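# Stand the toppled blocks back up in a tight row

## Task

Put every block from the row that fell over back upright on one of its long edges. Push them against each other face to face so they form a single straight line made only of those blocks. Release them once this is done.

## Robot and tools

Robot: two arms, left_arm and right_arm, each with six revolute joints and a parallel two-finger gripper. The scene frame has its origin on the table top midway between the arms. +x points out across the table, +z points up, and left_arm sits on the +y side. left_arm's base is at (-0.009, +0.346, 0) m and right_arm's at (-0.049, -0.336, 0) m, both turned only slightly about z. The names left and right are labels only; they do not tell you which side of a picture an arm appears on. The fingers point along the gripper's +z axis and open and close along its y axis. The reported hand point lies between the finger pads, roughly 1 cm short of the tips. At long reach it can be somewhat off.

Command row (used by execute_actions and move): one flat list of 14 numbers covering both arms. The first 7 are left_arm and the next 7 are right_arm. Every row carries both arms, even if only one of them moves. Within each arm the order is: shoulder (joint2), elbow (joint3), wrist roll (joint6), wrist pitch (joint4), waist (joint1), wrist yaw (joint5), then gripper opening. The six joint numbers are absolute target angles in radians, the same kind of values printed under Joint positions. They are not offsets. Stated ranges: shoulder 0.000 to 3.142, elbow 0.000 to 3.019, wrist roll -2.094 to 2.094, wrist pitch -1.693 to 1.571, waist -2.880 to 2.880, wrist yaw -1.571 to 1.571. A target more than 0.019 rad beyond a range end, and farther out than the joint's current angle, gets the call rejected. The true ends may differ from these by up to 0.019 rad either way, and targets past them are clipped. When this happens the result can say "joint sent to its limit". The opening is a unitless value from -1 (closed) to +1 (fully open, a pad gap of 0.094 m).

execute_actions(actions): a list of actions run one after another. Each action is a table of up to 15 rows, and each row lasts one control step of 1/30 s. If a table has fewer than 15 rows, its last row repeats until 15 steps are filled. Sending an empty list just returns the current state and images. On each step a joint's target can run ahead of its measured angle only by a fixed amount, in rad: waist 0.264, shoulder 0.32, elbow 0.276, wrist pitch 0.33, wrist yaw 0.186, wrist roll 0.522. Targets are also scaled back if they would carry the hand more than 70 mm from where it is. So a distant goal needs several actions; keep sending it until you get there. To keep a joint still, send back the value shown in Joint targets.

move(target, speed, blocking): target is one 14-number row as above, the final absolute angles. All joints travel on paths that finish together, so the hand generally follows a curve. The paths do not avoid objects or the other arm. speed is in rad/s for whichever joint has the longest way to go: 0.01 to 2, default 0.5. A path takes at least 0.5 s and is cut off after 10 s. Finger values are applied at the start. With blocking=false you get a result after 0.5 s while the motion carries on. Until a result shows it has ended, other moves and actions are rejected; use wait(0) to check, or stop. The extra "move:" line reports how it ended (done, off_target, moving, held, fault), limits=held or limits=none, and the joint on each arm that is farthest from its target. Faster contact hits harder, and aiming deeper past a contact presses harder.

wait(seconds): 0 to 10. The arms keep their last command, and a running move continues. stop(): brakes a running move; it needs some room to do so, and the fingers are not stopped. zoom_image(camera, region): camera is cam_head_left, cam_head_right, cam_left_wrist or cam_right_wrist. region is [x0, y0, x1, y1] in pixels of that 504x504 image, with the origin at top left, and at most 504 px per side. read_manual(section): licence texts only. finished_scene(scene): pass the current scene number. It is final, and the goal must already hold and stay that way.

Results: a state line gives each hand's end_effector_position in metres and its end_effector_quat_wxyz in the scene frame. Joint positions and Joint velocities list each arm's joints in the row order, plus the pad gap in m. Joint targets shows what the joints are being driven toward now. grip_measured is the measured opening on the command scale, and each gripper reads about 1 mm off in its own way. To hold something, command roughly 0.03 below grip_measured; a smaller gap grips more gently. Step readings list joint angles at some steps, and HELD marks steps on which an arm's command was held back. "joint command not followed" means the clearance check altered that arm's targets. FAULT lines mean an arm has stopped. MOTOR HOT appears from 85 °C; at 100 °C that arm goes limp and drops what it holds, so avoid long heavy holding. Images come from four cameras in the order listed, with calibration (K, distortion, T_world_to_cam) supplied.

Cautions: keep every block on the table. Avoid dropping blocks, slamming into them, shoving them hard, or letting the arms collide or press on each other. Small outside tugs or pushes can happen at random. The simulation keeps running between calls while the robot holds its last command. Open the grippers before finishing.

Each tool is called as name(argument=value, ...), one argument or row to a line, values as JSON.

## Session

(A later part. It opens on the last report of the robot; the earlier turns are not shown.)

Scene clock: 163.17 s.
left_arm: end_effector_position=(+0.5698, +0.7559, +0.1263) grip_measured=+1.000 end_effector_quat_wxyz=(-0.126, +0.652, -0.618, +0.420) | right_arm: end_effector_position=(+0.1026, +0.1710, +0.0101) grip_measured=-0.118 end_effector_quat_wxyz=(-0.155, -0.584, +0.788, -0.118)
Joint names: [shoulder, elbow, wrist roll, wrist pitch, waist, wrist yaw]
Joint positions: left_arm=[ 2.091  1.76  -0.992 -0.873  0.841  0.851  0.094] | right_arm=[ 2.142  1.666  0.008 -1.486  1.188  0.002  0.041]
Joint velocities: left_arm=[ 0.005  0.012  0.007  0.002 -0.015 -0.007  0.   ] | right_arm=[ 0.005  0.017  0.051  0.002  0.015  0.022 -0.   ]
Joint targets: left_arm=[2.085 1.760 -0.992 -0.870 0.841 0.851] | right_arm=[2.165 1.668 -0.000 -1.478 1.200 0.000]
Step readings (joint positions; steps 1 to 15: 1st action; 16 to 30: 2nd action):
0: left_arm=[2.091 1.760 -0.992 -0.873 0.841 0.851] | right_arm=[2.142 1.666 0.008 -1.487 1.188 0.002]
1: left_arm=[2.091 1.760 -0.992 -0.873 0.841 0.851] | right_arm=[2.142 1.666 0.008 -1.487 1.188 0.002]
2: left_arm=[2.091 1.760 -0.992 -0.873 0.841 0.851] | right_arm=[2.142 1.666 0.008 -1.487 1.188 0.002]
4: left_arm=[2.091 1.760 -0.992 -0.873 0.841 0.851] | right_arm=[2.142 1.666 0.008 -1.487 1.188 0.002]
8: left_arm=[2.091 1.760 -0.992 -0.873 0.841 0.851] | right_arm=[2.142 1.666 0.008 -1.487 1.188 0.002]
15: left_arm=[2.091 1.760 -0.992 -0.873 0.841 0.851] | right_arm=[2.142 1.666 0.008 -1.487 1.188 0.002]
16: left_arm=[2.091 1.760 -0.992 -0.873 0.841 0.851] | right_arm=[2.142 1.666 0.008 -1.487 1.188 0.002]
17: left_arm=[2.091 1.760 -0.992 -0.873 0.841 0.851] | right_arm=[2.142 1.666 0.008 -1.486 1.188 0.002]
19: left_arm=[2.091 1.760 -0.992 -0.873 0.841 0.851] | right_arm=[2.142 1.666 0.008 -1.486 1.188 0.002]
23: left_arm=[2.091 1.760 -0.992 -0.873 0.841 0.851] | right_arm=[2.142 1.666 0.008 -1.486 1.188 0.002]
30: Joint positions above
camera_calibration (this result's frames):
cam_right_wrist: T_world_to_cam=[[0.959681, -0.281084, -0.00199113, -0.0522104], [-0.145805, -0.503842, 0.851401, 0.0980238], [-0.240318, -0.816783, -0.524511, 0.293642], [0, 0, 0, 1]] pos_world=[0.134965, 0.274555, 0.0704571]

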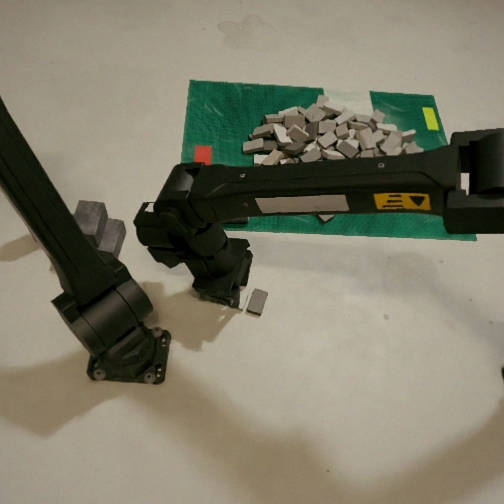

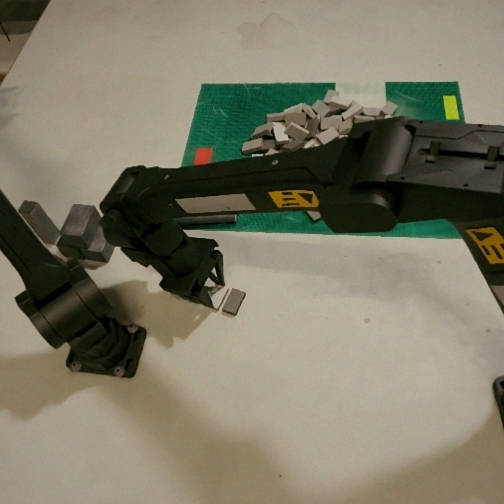

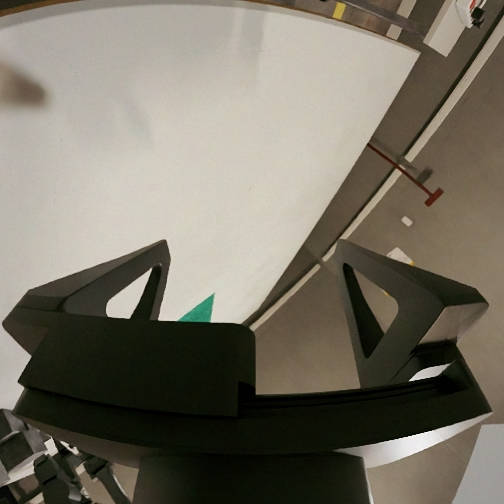

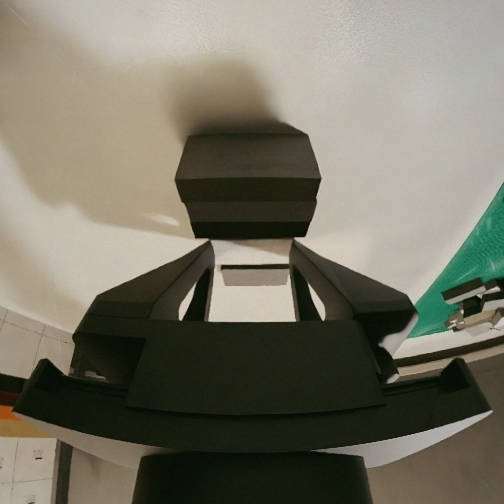

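move(
  target=[2.085,1.76,-0.992,-0.87,0.841,0.851,1,1.98,1.62,0,-1.5,1.2,0,-0.17],
  speed=0.4,
)

move(
  target=[2.085,1.76,-0.992,-0.87,0.841,0.851,1,1.5,1.0,0,-0.6,1.1,0,-0.17],
  speed=0.9,
)

move(
  target=[2.085,1.76,-0.992,-0.87,0.841,0.851,1,1.6,0.53,0,0.63,1.04,0,-0.17],
  speed=0.9,
)

move(
  target=[2.085,1.76,-0.992,-0.87,0.841,0.851,1,1.77,0.53,0,0.78,1.04,0,-0.17],
  speed=0.2,
)

Scene clock: 166.13 s.
left_arm: end_effector_position=(+0.5698, +0.7559, +0.1263) grip_measured=+1.000 end_effector_quat_wxyz=(-0.126, +0.652, -0.618, +0.420) | right_arm: end_effector_position=(+0.1012, +0.1665, +0.0875) grip_measured=-0.118 end_effector_quat_wxyz=(-0.105, -0.590, +0.797, -0.080)
Joint names: [shoulder, elbow, wrist roll, wrist pitch, waist, wrist yaw]
Joint positions: left_arm=[ 2.091  1.76  -0.992 -0.873  0.841  0.851  0.094] | right_arm=[ 1.965  1.619  0.008 -1.49   1.188  0.002  0.041]
Joint velocities: left_arm=[-0.005  0.002 -0.066 -0.037  0.005  0.037  0.   ] | right_arm=[-0.015 -0.022 -0.081 -0.002 -0.034 -0.037 -0.   ]
Joint targets: left_arm=[2.085 1.760 -0.992 -0.870 0.841 0.851] | right_arm=[1.980 1.620 -0.000 -1.500 1.200 -0.000]
move: done; limits=none; left_arm: farthest joint: the shoulder, 0.006 radians from its target (0.006 radians at the start); right_arm: farthest joint: the shoulder, 0.015 radians from its target (0.162 radians at the start)
camera_calibration (this result's frames):
cam_right_wrist: T_world_to_cam=[[0.959744, -0.280872, -0.00150933, -0.0521226], [-0.175052, -0.602339, 0.77881, 0.0554021], [-0.219655, -0.747194, -0.627258, 0.32549], [0, 0, 0, 1]] pos_world=[0.131218, 0.261935, 0.16094]

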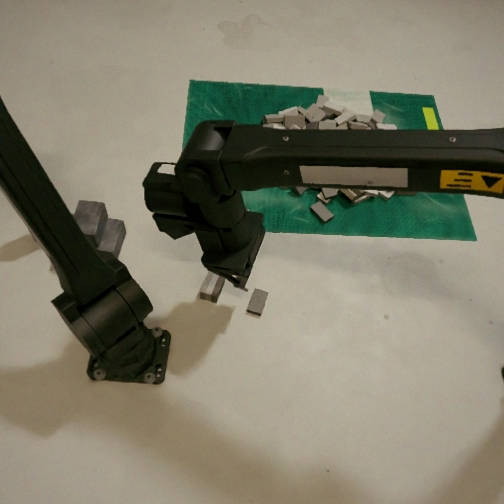

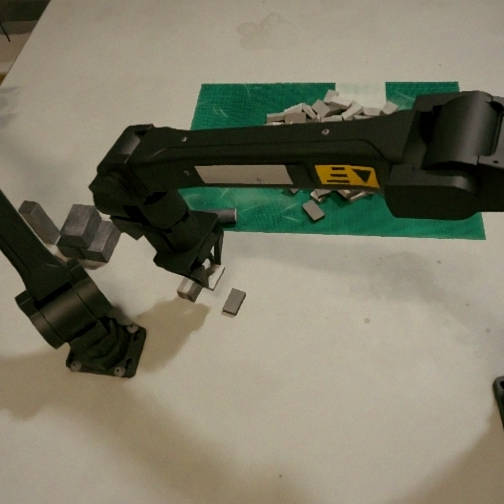

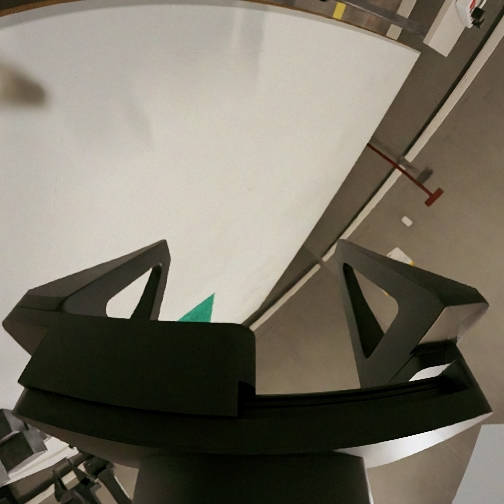

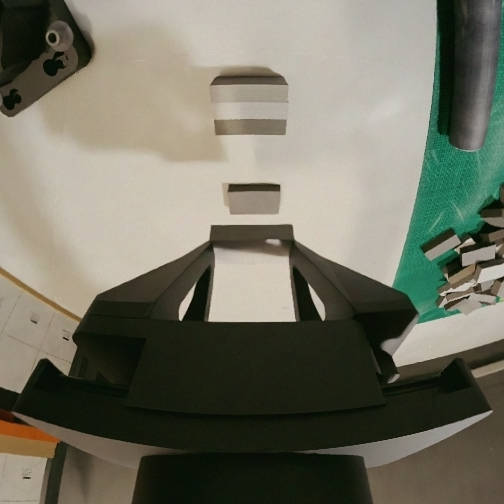

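Scene clock: 167.70 s.
left_arm: end_effector_position=(+0.5698, +0.7559, +0.1263) grip_measured=+1.000 end_effector_quat_wxyz=(-0.126, +0.652, -0.618, +0.420) | right_arm: end_effector_position=(+0.1325, +0.1346, +0.1035) grip_measured=-0.118 end_effector_quat_wxyz=(+0.181, -0.549, +0.806, +0.125)
Joint names: [shoulder, elbow, wrist roll, wrist pitch, waist, wrist yaw]
Joint positions: left_arm=[ 2.091  1.76  -0.992 -0.873  0.841  0.851  0.094] | right_arm=[ 1.509  0.997  0.008 -0.616  1.11   0.002  0.041]
Joint velocities: left_arm=[-0.015 -0.012  0.051  0.027 -0.005 -0.051  0.   ] | right_arm=[ 0.005 -0.017 -0.007 -0.007 -0.005 -0.007 -0.001]
Joint targets: left_arm=[2.085 1.760 -0.992 -0.870 0.841 0.851] | right_arm=[1.500 1.000 0.000 -0.600 1.100 -0.000]
move: done; limits=none; left_arm: farthest joint: the shoulder, 0.006 radians from its target (0.006 radians at the start); right_arm: farthest joint: the wrist pitch, 0.016 radians from its target (0.890 radians at the start)
camera_calibration (this result's frames):
cam_right_wrist: T_world_to_cam=[[0.935151, -0.354245, 0.00141391, -0.0782255], [-0.348508, -0.919276, 0.182956, 0.156535], [-0.0635114, -0.171584, -0.98312, 0.257304], [0, 0, 0, 1]] pos_world=[0.144048, 0.160337, 0.224433]

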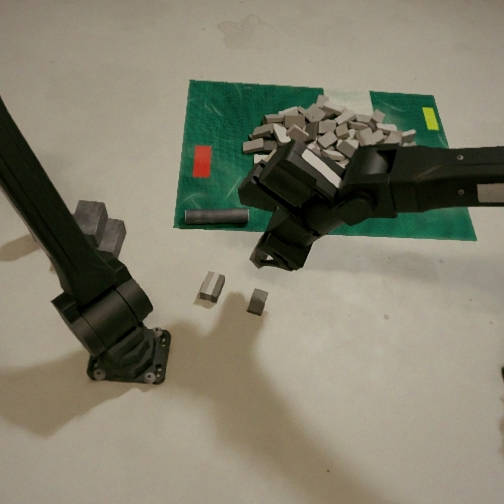

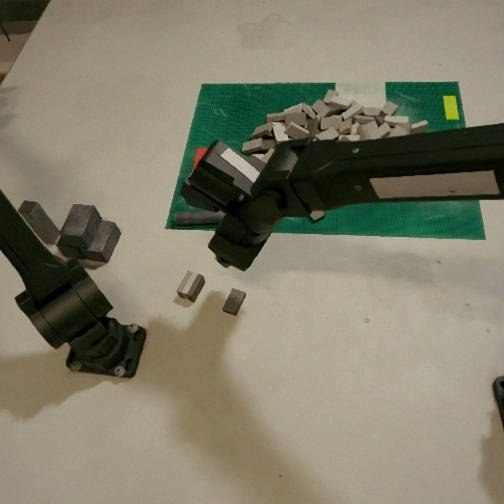

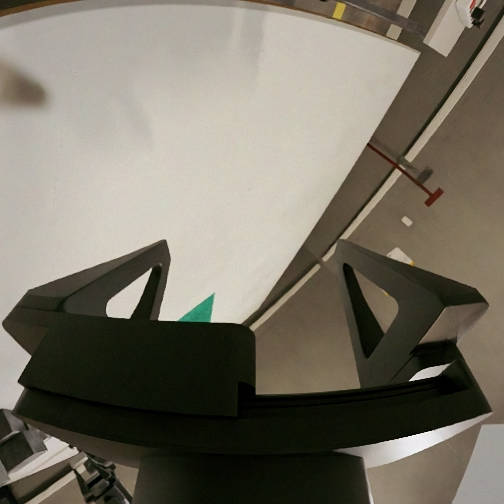

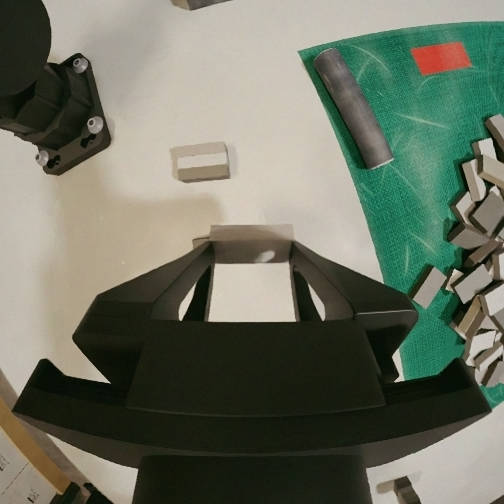

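Scene clock: 169.67 s.
left_arm: end_effector_position=(+0.5698, +0.7559, +0.1263) grip_measured=+1.000 end_effector_quat_wxyz=(-0.126, +0.652, -0.618, +0.420) | right_arm: end_effector_position=(+0.1591, +0.1224, +0.0669) grip_measured=-0.118 end_effector_quat_wxyz=(+0.445, -0.457, +0.714, +0.289)
Joint names: [shoulder, elbow, wrist roll, wrist pitch, waist, wrist yaw]
Joint positions: left_arm=[ 2.091  1.76  -0.992 -0.873  0.841  0.851  0.094] | right_arm=[1.588 0.527 0.008 0.609 1.052 0.002 0.041]
Joint velocities: left_arm=[ 0.005 -0.007 -0.022  0.012 -0.005 -0.007  0.   ] | right_arm=[-0.015 -0.012 -0.037 -0.002  0.015  0.007  0.   ]
Joint targets: left_arm=[2.085 1.760 -0.992 -0.870 0.841 0.851] | right_arm=[1.600 0.530 -0.000 0.630 1.040 0.000]
move: off_target (right_arm); limits=none; left_arm: farthest joint: the shoulder, 0.006 radians from its target (0.006 radians at the start); right_arm: farthest joint: the wrist pitch, 0.021 radians from its target (1.246 radians at the start)
camera_calibration (this result's frames):
cam_right_wrist: T_world_to_cam=[[0.912329, -0.409442, 0.00358296, -0.0971156], [-0.359564, -0.805315, -0.471361, 0.192803], [0.19588, 0.428748, -0.881933, 0.0993624], [0, 0, 0, 1]] pos_world=[0.138463, 0.0729023, 0.178859]

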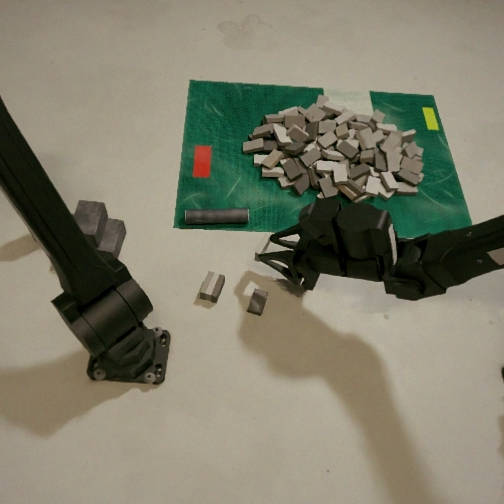

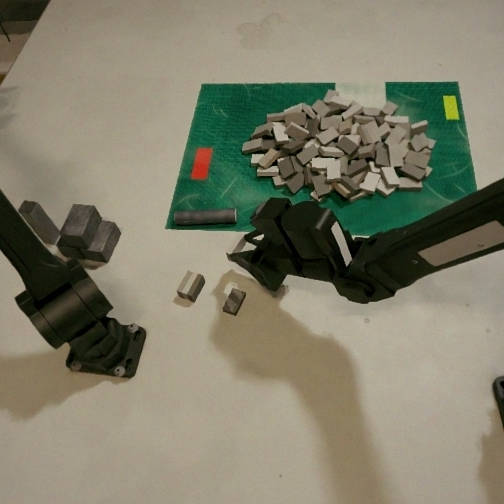

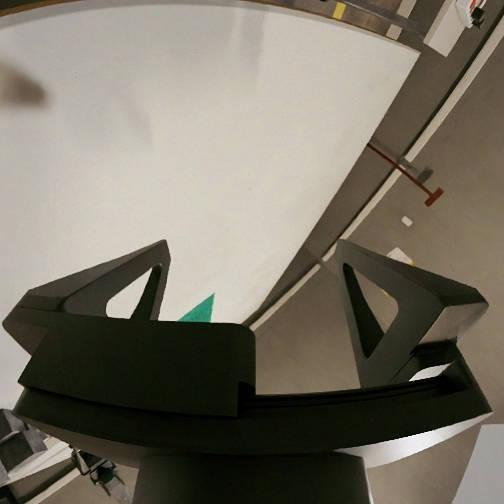

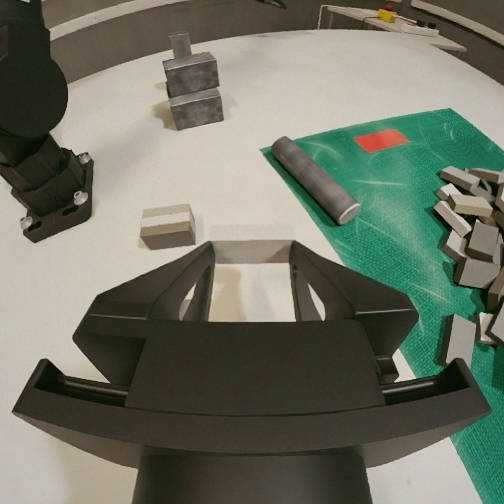

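Scene clock: 171.07 s.
left_arm: end_effector_position=(+0.5698, +0.7559, +0.1263) grip_measured=+1.000 end_effector_quat_wxyz=(-0.126, +0.652, -0.618, +0.420) | right_arm: end_effector_position=(+0.1596, +0.1234, +0.0163) grip_measured=-0.118 end_effector_quat_wxyz=(+0.437, -0.460, +0.719, +0.283)
Joint names: [shoulder, elbow, wrist roll, wrist pitch, waist, wrist yaw]
Joint positions: left_arm=[ 2.091  1.76  -0.992 -0.873  0.841  0.851  0.094] | right_arm=[1.761 0.527 0.008 0.758 1.052 0.002 0.041]
Joint velocities: left_arm=[ 0.005 -0.007 -0.066  0.002 -0.005  0.022  0.   ] | right_arm=[-0.005 -0.002 -0.007  0.002 -0.015 -0.037  0.   ]
Joint targets: left_arm=[2.085 1.760 -0.992 -0.870 0.841 0.851] | right_arm=[1.770 0.530 -0.000 0.780 1.040 0.000]
move: off_target (right_arm); limits=none; left_arm: farthest joint: the shoulder, 0.006 radians from its target (0.006 radians at the start); right_arm: farthest joint: the wrist pitch, 0.022 radians from its target (0.171 radians at the start)
camera_calibration (this result's frames):
cam_right_wrist: T_world_to_cam=[[0.912363, -0.409366, 0.00353046, -0.0969507], [-0.363978, -0.815094, -0.450713, 0.171509], [0.187384, 0.409929, -0.892662, 0.0580564], [0, 0, 0, 1]] pos_world=[0.140001, 0.0763084, 0.129468]

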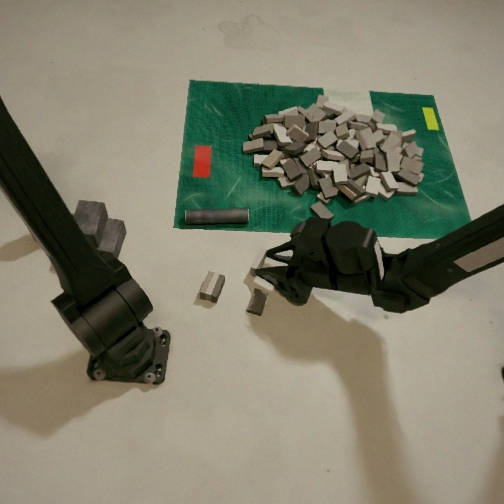

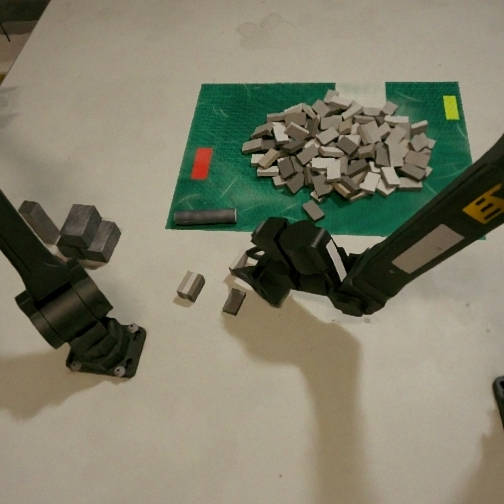

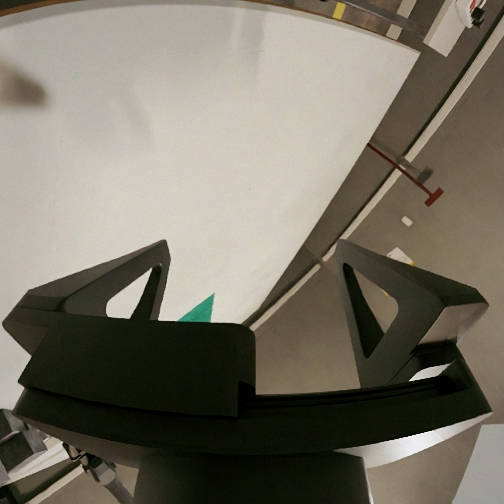

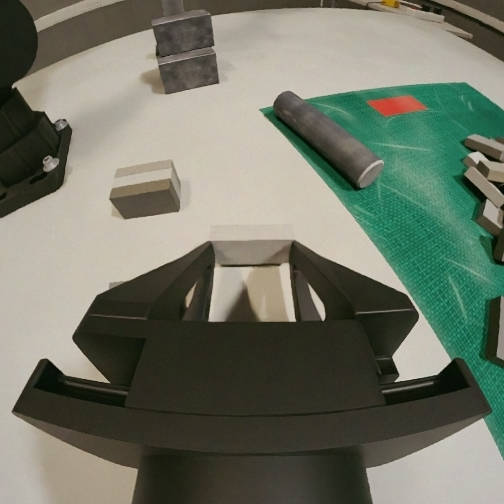

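execute_actions(
  actions=[
    [[2.085,1.76,-0.992,-0.87,0.841,0.851,1,1.77,0.53,0,0.78,1.04,0,0.1]],
  ],
)

move(
  target=[2.085,1.76,-0.992,-0.87,0.841,0.851,1,1.5,0.5,0,0.6,1.04,0,0.1],
)

Scene clock: 172.77 s.
left_arm: end_effector_position=(+0.5698, +0.7559, +0.1263) grip_measured=+1.000 end_effector_quat_wxyz=(-0.126, +0.652, -0.618, +0.420) | right_arm: end_effector_position=(+0.1598, +0.1239, +0.0174) grip_measured=+0.097 end_effector_quat_wxyz=(+0.439, -0.459, +0.718, +0.285)
Joint names: [shoulder, elbow, wrist roll, wrist pitch, waist, wrist yaw]
Joint positions: left_arm=[ 2.091  1.76  -0.992 -0.873  0.841  0.851  0.094] | right_arm=[1.761 0.527 0.008 0.764 1.052 0.002 0.052]
Joint velocities: left_arm=[-0.015 -0.007  0.022  0.012 -0.005  0.022  0.   ] | right_arm=[ 0.005 -0.012  0.066 -0.002  0.005 -0.051 -0.   ]
Joint targets: left_arm=[2.085 1.760 -0.992 -0.870 0.841 0.851] | right_arm=[1.770 0.530 0.000 0.780 1.040 0.000]
Step readings (joint positions):
0: left_arm=[2.091 1.760 -0.992 -0.873 0.841 0.851] | right_arm=[1.761 0.527 0.008 0.758 1.052 0.002]
1: left_arm=[2.091 1.760 -0.992 -0.873 0.841 0.851] | right_arm=[1.761 0.527 0.008 0.758 1.052 0.002]
2: left_arm=[2.091 1.760 -0.992 -0.873 0.841 0.851] | right_arm=[1.761 0.527 0.008 0.760 1.052 0.002]
4: left_arm=[2.091 1.760 -0.992 -0.873 0.841 0.851] | right_arm=[1.761 0.527 0.008 0.763 1.052 0.002]
8: left_arm=[2.091 1.760 -0.992 -0.873 0.841 0.851] | right_arm=[1.761 0.527 0.008 0.764 1.052 0.002]
15: Joint positions above
camera_calibration (this result's frames):
cam_right_wrist: T_world_to_cam=[[0.912356, -0.409383, 0.00354268, -0.096953], [-0.362983, -0.812888, -0.455474, 0.172221], [0.189343, 0.414268, -0.890242, 0.0579363], [0, 0, 0, 1]] pos_world=[0.139999, 0.0763043, 0.130363]

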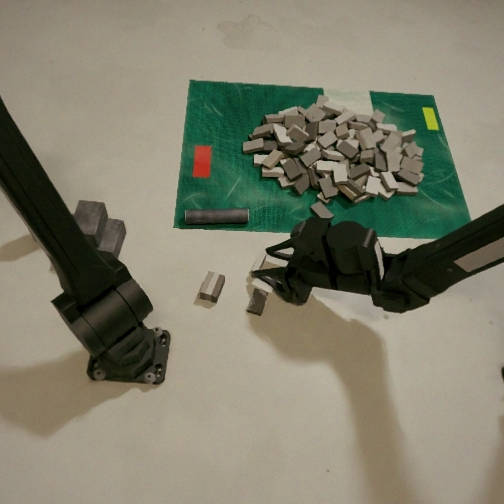

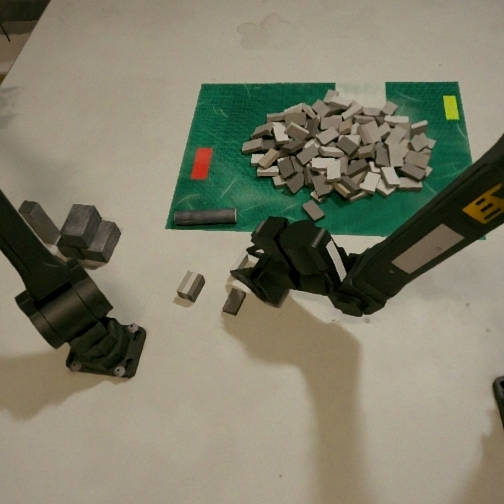

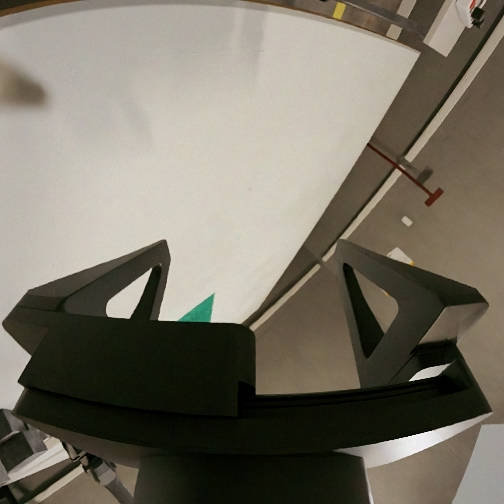

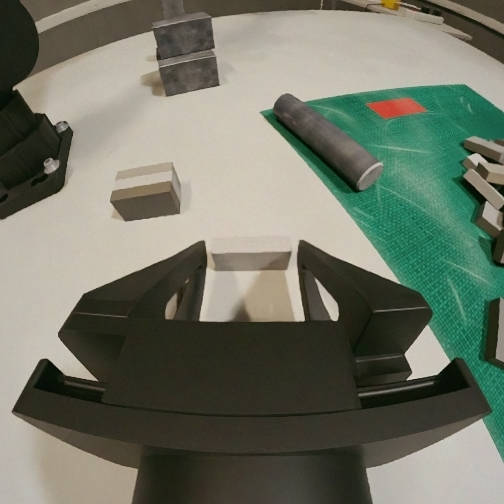

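Scene clock: 173.83 s.
left_arm: end_effector_position=(+0.5698, +0.7559, +0.1263) grip_measured=+1.000 end_effector_quat_wxyz=(-0.126, +0.652, -0.618, +0.420) | right_arm: end_effector_position=(+0.1568, +0.1174, +0.1014) grip_measured=+0.097 end_effector_quat_wxyz=(+0.469, -0.446, +0.698, +0.305)
Joint names: [shoulder, elbow, wrist roll, wrist pitch, waist, wrist yaw]
Joint positions: left_arm=[ 2.091  1.76  -0.992 -0.873  0.841  0.851  0.094] | right_arm=[1.496 0.504 0.008 0.609 1.052 0.002 0.052]
Joint velocities: left_arm=[ 0.005  0.012  0.007  0.012 -0.005 -0.095  0.   ] | right_arm=[-0.024 -0.022  0.022 -0.002  0.005 -0.007  0.   ]
Joint targets: left_arm=[2.085 1.760 -0.992 -0.870 0.841 0.851] | right_arm=[1.500 0.500 0.000 0.600 1.040 -0.000]
move: done; limits=none; left_arm: farthest joint: the shoulder, 0.006 radians from its target (0.006 radians at the start); right_arm: farthest joint: the waist, 0.012 radians from its target (0.012 radians at the start)
camera_calibration (this result's frames):
cam_right_wrist: T_world_to_cam=[[0.912225, -0.409673, 0.00372798, -0.0971985], [-0.345235, -0.773575, -0.531408, 0.204377], [0.220587, 0.483476, -0.847108, 0.118616], [0, 0, 0, 1]] pos_world=[0.13306, 0.0609334, 0.209451]

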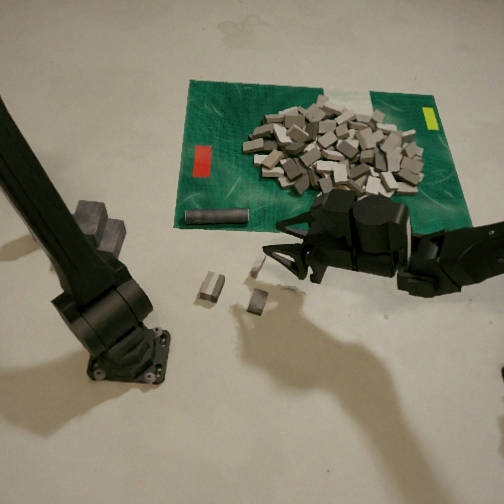

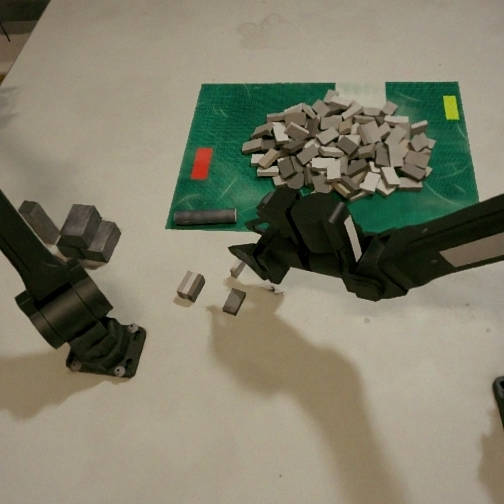

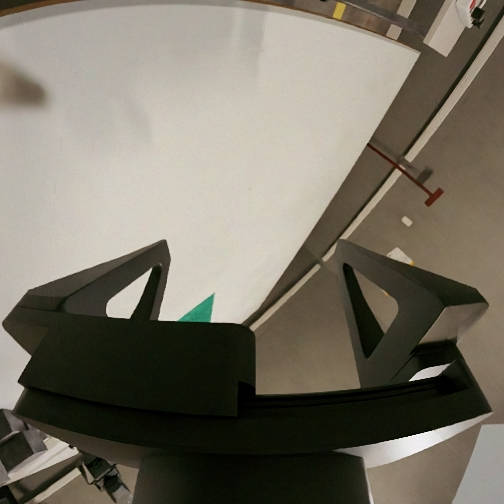

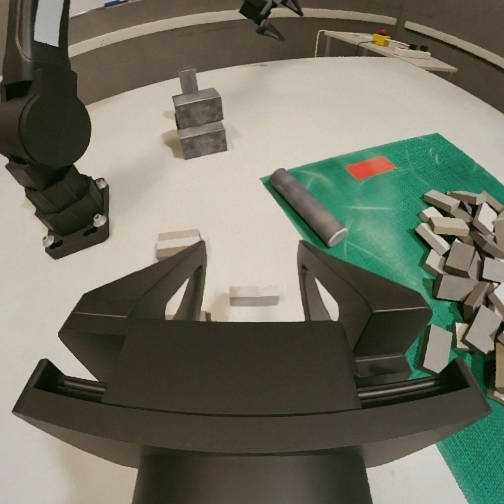

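move(
  target=[2.085,1.76,-0.992,-0.87,0.841,0.851,1,1.6,1.2,0,-0.8,1.15,0,0.15],
  speed=1.2,
)

move(
  target=[2.085,1.76,-0.992,-0.87,0.841,0.851,1,1.97,1.58,0,-1.46,1.2,0,0.15],
  speed=0.8,
)

move(
  target=[2.085,1.76,-0.992,-0.87,0.841,0.851,1,2.075,1.522,0,-1.415,1.2,0,0.15],
  speed=0.15,
)

Scene clock: 177.67 s.
left_arm: end_effector_position=(+0.5698, +0.7559, +0.1263) grip_measured=+1.000 end_effector_quat_wxyz=(-0.126, +0.652, -0.618, +0.420) | right_arm: end_effector_position=(+0.1264, +0.1608, +0.1222) grip_measured=+0.147 end_effector_quat_wxyz=(+0.145, -0.566, +0.805, +0.103)
Joint names: [shoulder, elbow, wrist roll, wrist pitch, waist, wrist yaw]
Joint positions: left_arm=[ 2.091  1.76  -0.992 -0.873  0.841  0.851  0.094] | right_arm=[ 1.578  1.157  0.008 -0.792  1.139  0.002  0.054]
Joint velocities: left_arm=[-0.015 -0.012  0.022  0.007 -0.005 -0.066  0.   ] | right_arm=[-0.005 -0.007 -0.037  0.007  0.015  0.037 -0.001]
Joint targets: left_arm=[2.085 1.760 -0.992 -0.870 0.841 0.851] | right_arm=[1.600 1.200 -0.000 -0.800 1.150 0.000]
move: off_target (right_arm); limits=none; left_arm: farthest joint: the shoulder, 0.006 radians from its target (0.006 radians at the start); right_arm: farthest joint: the elbow, 0.043 radians from its target (0.696 radians at the start)
camera_calibration (this result's frames):
cam_right_wrist: T_world_to_cam=[[0.944938, -0.327249, 0.00107011, -0.0687945], [-0.315711, -0.910751, 0.266194, 0.159355], [-0.0861369, -0.251874, -0.963919, 0.293193], [0, 0, 0, 1]] pos_world=[0.140571, 0.196468, 0.240269]

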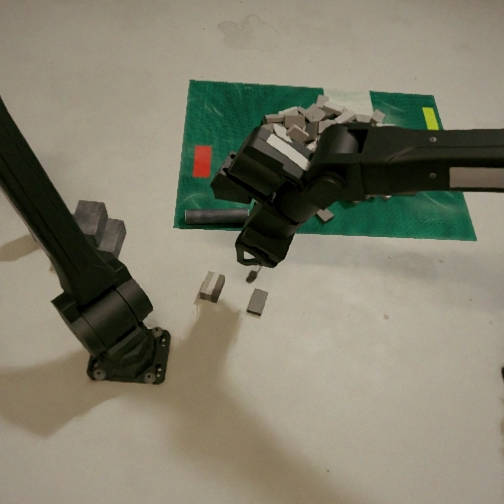

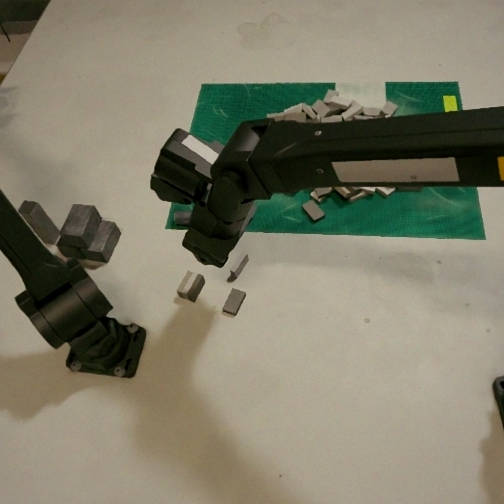

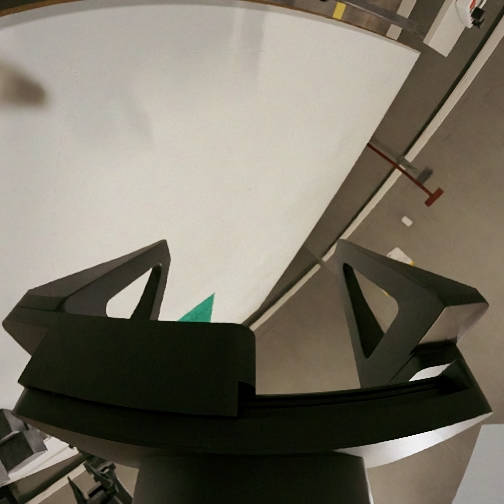

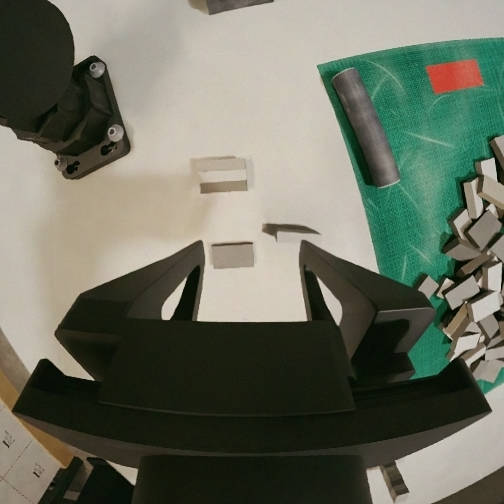

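Scene clock: 179.03 s.
left_arm: end_effector_position=(+0.5698, +0.7559, +0.1263) grip_measured=+1.000 end_effector_quat_wxyz=(-0.126, +0.652, -0.618, +0.420) | right_arm: end_effector_position=(+0.0940, +0.1455, +0.0654) grip_measured=+0.147 end_effector_quat_wxyz=(-0.119, -0.589, +0.794, -0.091)
Joint names: [shoulder, elbow, wrist roll, wrist pitch, waist, wrist yaw]
Joint positions: left_arm=[ 2.091  1.76  -0.992 -0.873  0.841  0.851  0.094] | right_arm=[ 1.955  1.534  0.008 -1.451  1.19   0.002  0.054]
Joint velocities: left_arm=[-0.005 -0.002  0.037  0.007  0.005 -0.007  0.   ] | right_arm=[ 0.005 -0.002 -0.007  0.002 -0.005 -0.007  0.   ]
Joint targets: left_arm=[2.085 1.760 -0.992 -0.870 0.841 0.851] | right_arm=[1.970 1.580 0.000 -1.460 1.200 -0.000]
move: off_target (right_arm); limits=none; left_arm: farthest joint: the shoulder, 0.006 radians from its target (0.006 radians at the start); right_arm: farthest joint: the elbow, 0.046 radians from its target (0.423 radians at the start)
camera_calibration (this result's frames):
cam_right_wrist: T_world_to_cam=[[0.960262, -0.279094, -0.00164639, -0.0514083], [-0.166065, -0.576089, 0.80034, 0.0525727], [-0.224319, -0.768263, -0.599544, 0.296098], [0, 0, 0, 1]] pos_world=[0.124516, 0.24342, 0.135363]

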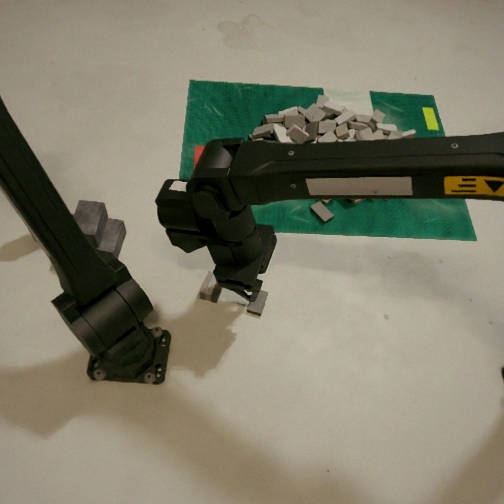

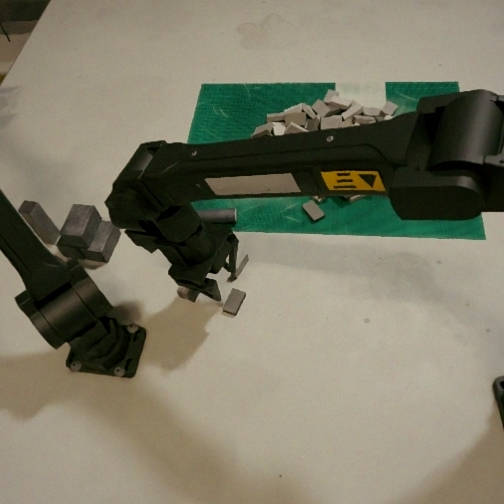

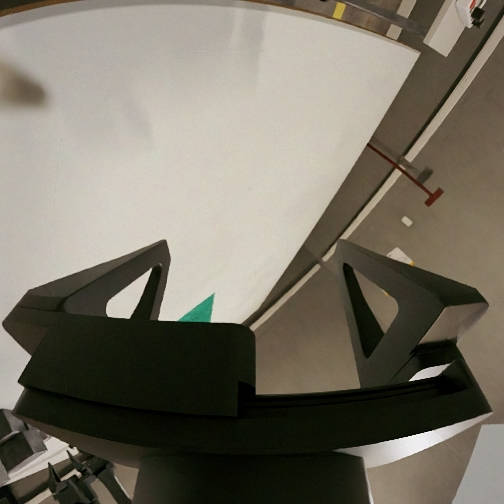

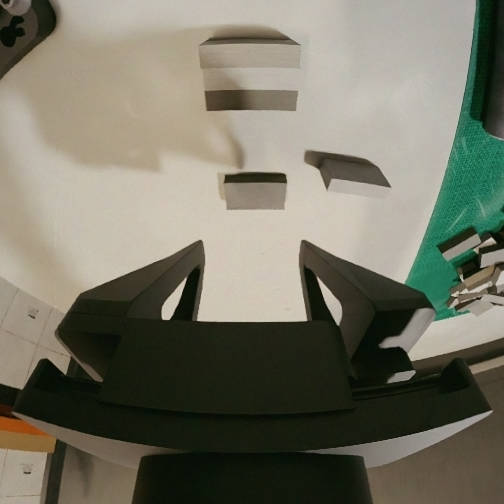

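Scene clock: 180.20 s.
left_arm: end_effector_position=(+0.5698, +0.7559, +0.1263) grip_measured=+1.000 end_effector_quat_wxyz=(-0.126, +0.652, -0.618, +0.420) | right_arm: end_effector_position=(+0.0918, +0.1381, +0.0116) grip_measured=+0.147 end_effector_quat_wxyz=(-0.153, -0.585, +0.788, -0.116)
Joint names: [shoulder, elbow, wrist roll, wrist pitch, waist, wrist yaw]
Joint positions: left_arm=[ 2.091  1.76  -0.992 -0.873  0.841  0.851  0.094] | right_arm=[ 2.057  1.523  0.008 -1.423  1.19   0.002  0.054]
Joint velocities: left_arm=[-0.005  0.002  0.037  0.017  0.005 -0.051  0.   ] | right_arm=[ 0.024 -0.007  0.037  0.017 -0.015  0.022 -0.001]
Joint targets: left_arm=[2.085 1.760 -0.992 -0.870 0.841 0.851] | right_arm=[2.075 1.522 0.000 -1.415 1.200 0.000]
move: done; limits=none; left_arm: farthest joint: the shoulder, 0.006 radians from its target (0.006 radians at the start); right_arm: farthest joint: the shoulder, 0.018 radians from its target (0.120 radians at the start)
camera_calibration (this result's frames):
cam_right_wrist: T_world_to_cam=[[0.960218, -0.279243, -0.0019727, -0.0514388], [-0.146036, -0.508163, 0.84879, 0.0792705], [-0.238021, -0.814735, -0.528727, 0.264533], [0, 0, 0, 1]] pos_world=[0.123933, 0.241443, 0.0724803]

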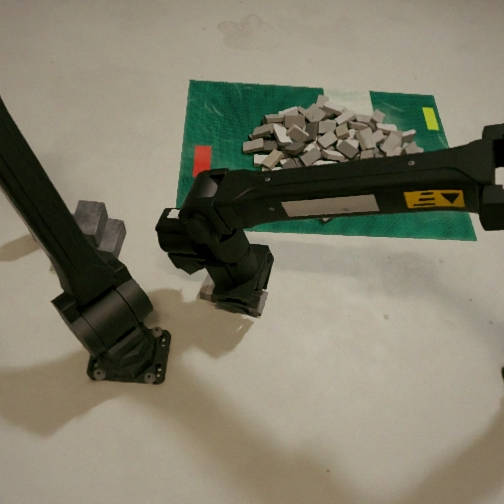

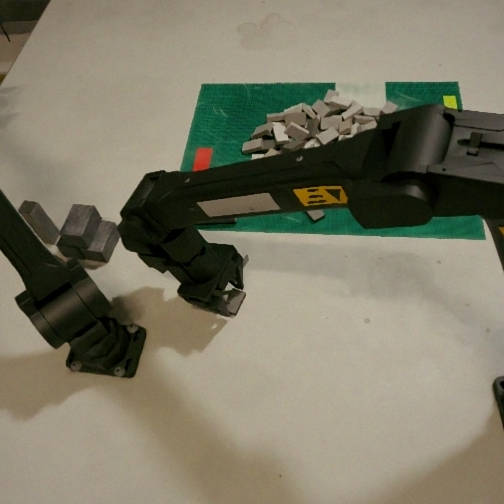

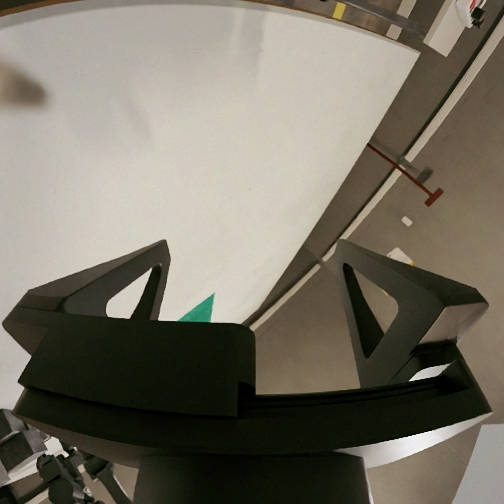

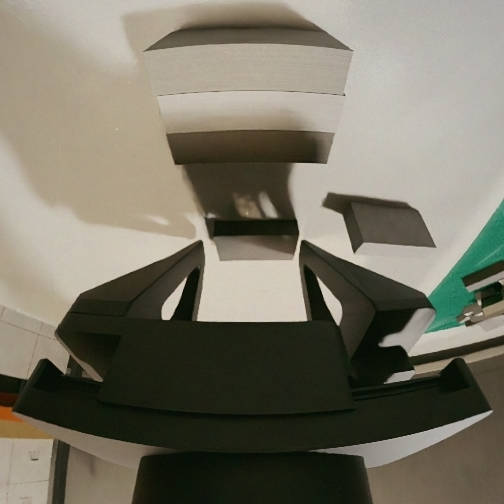

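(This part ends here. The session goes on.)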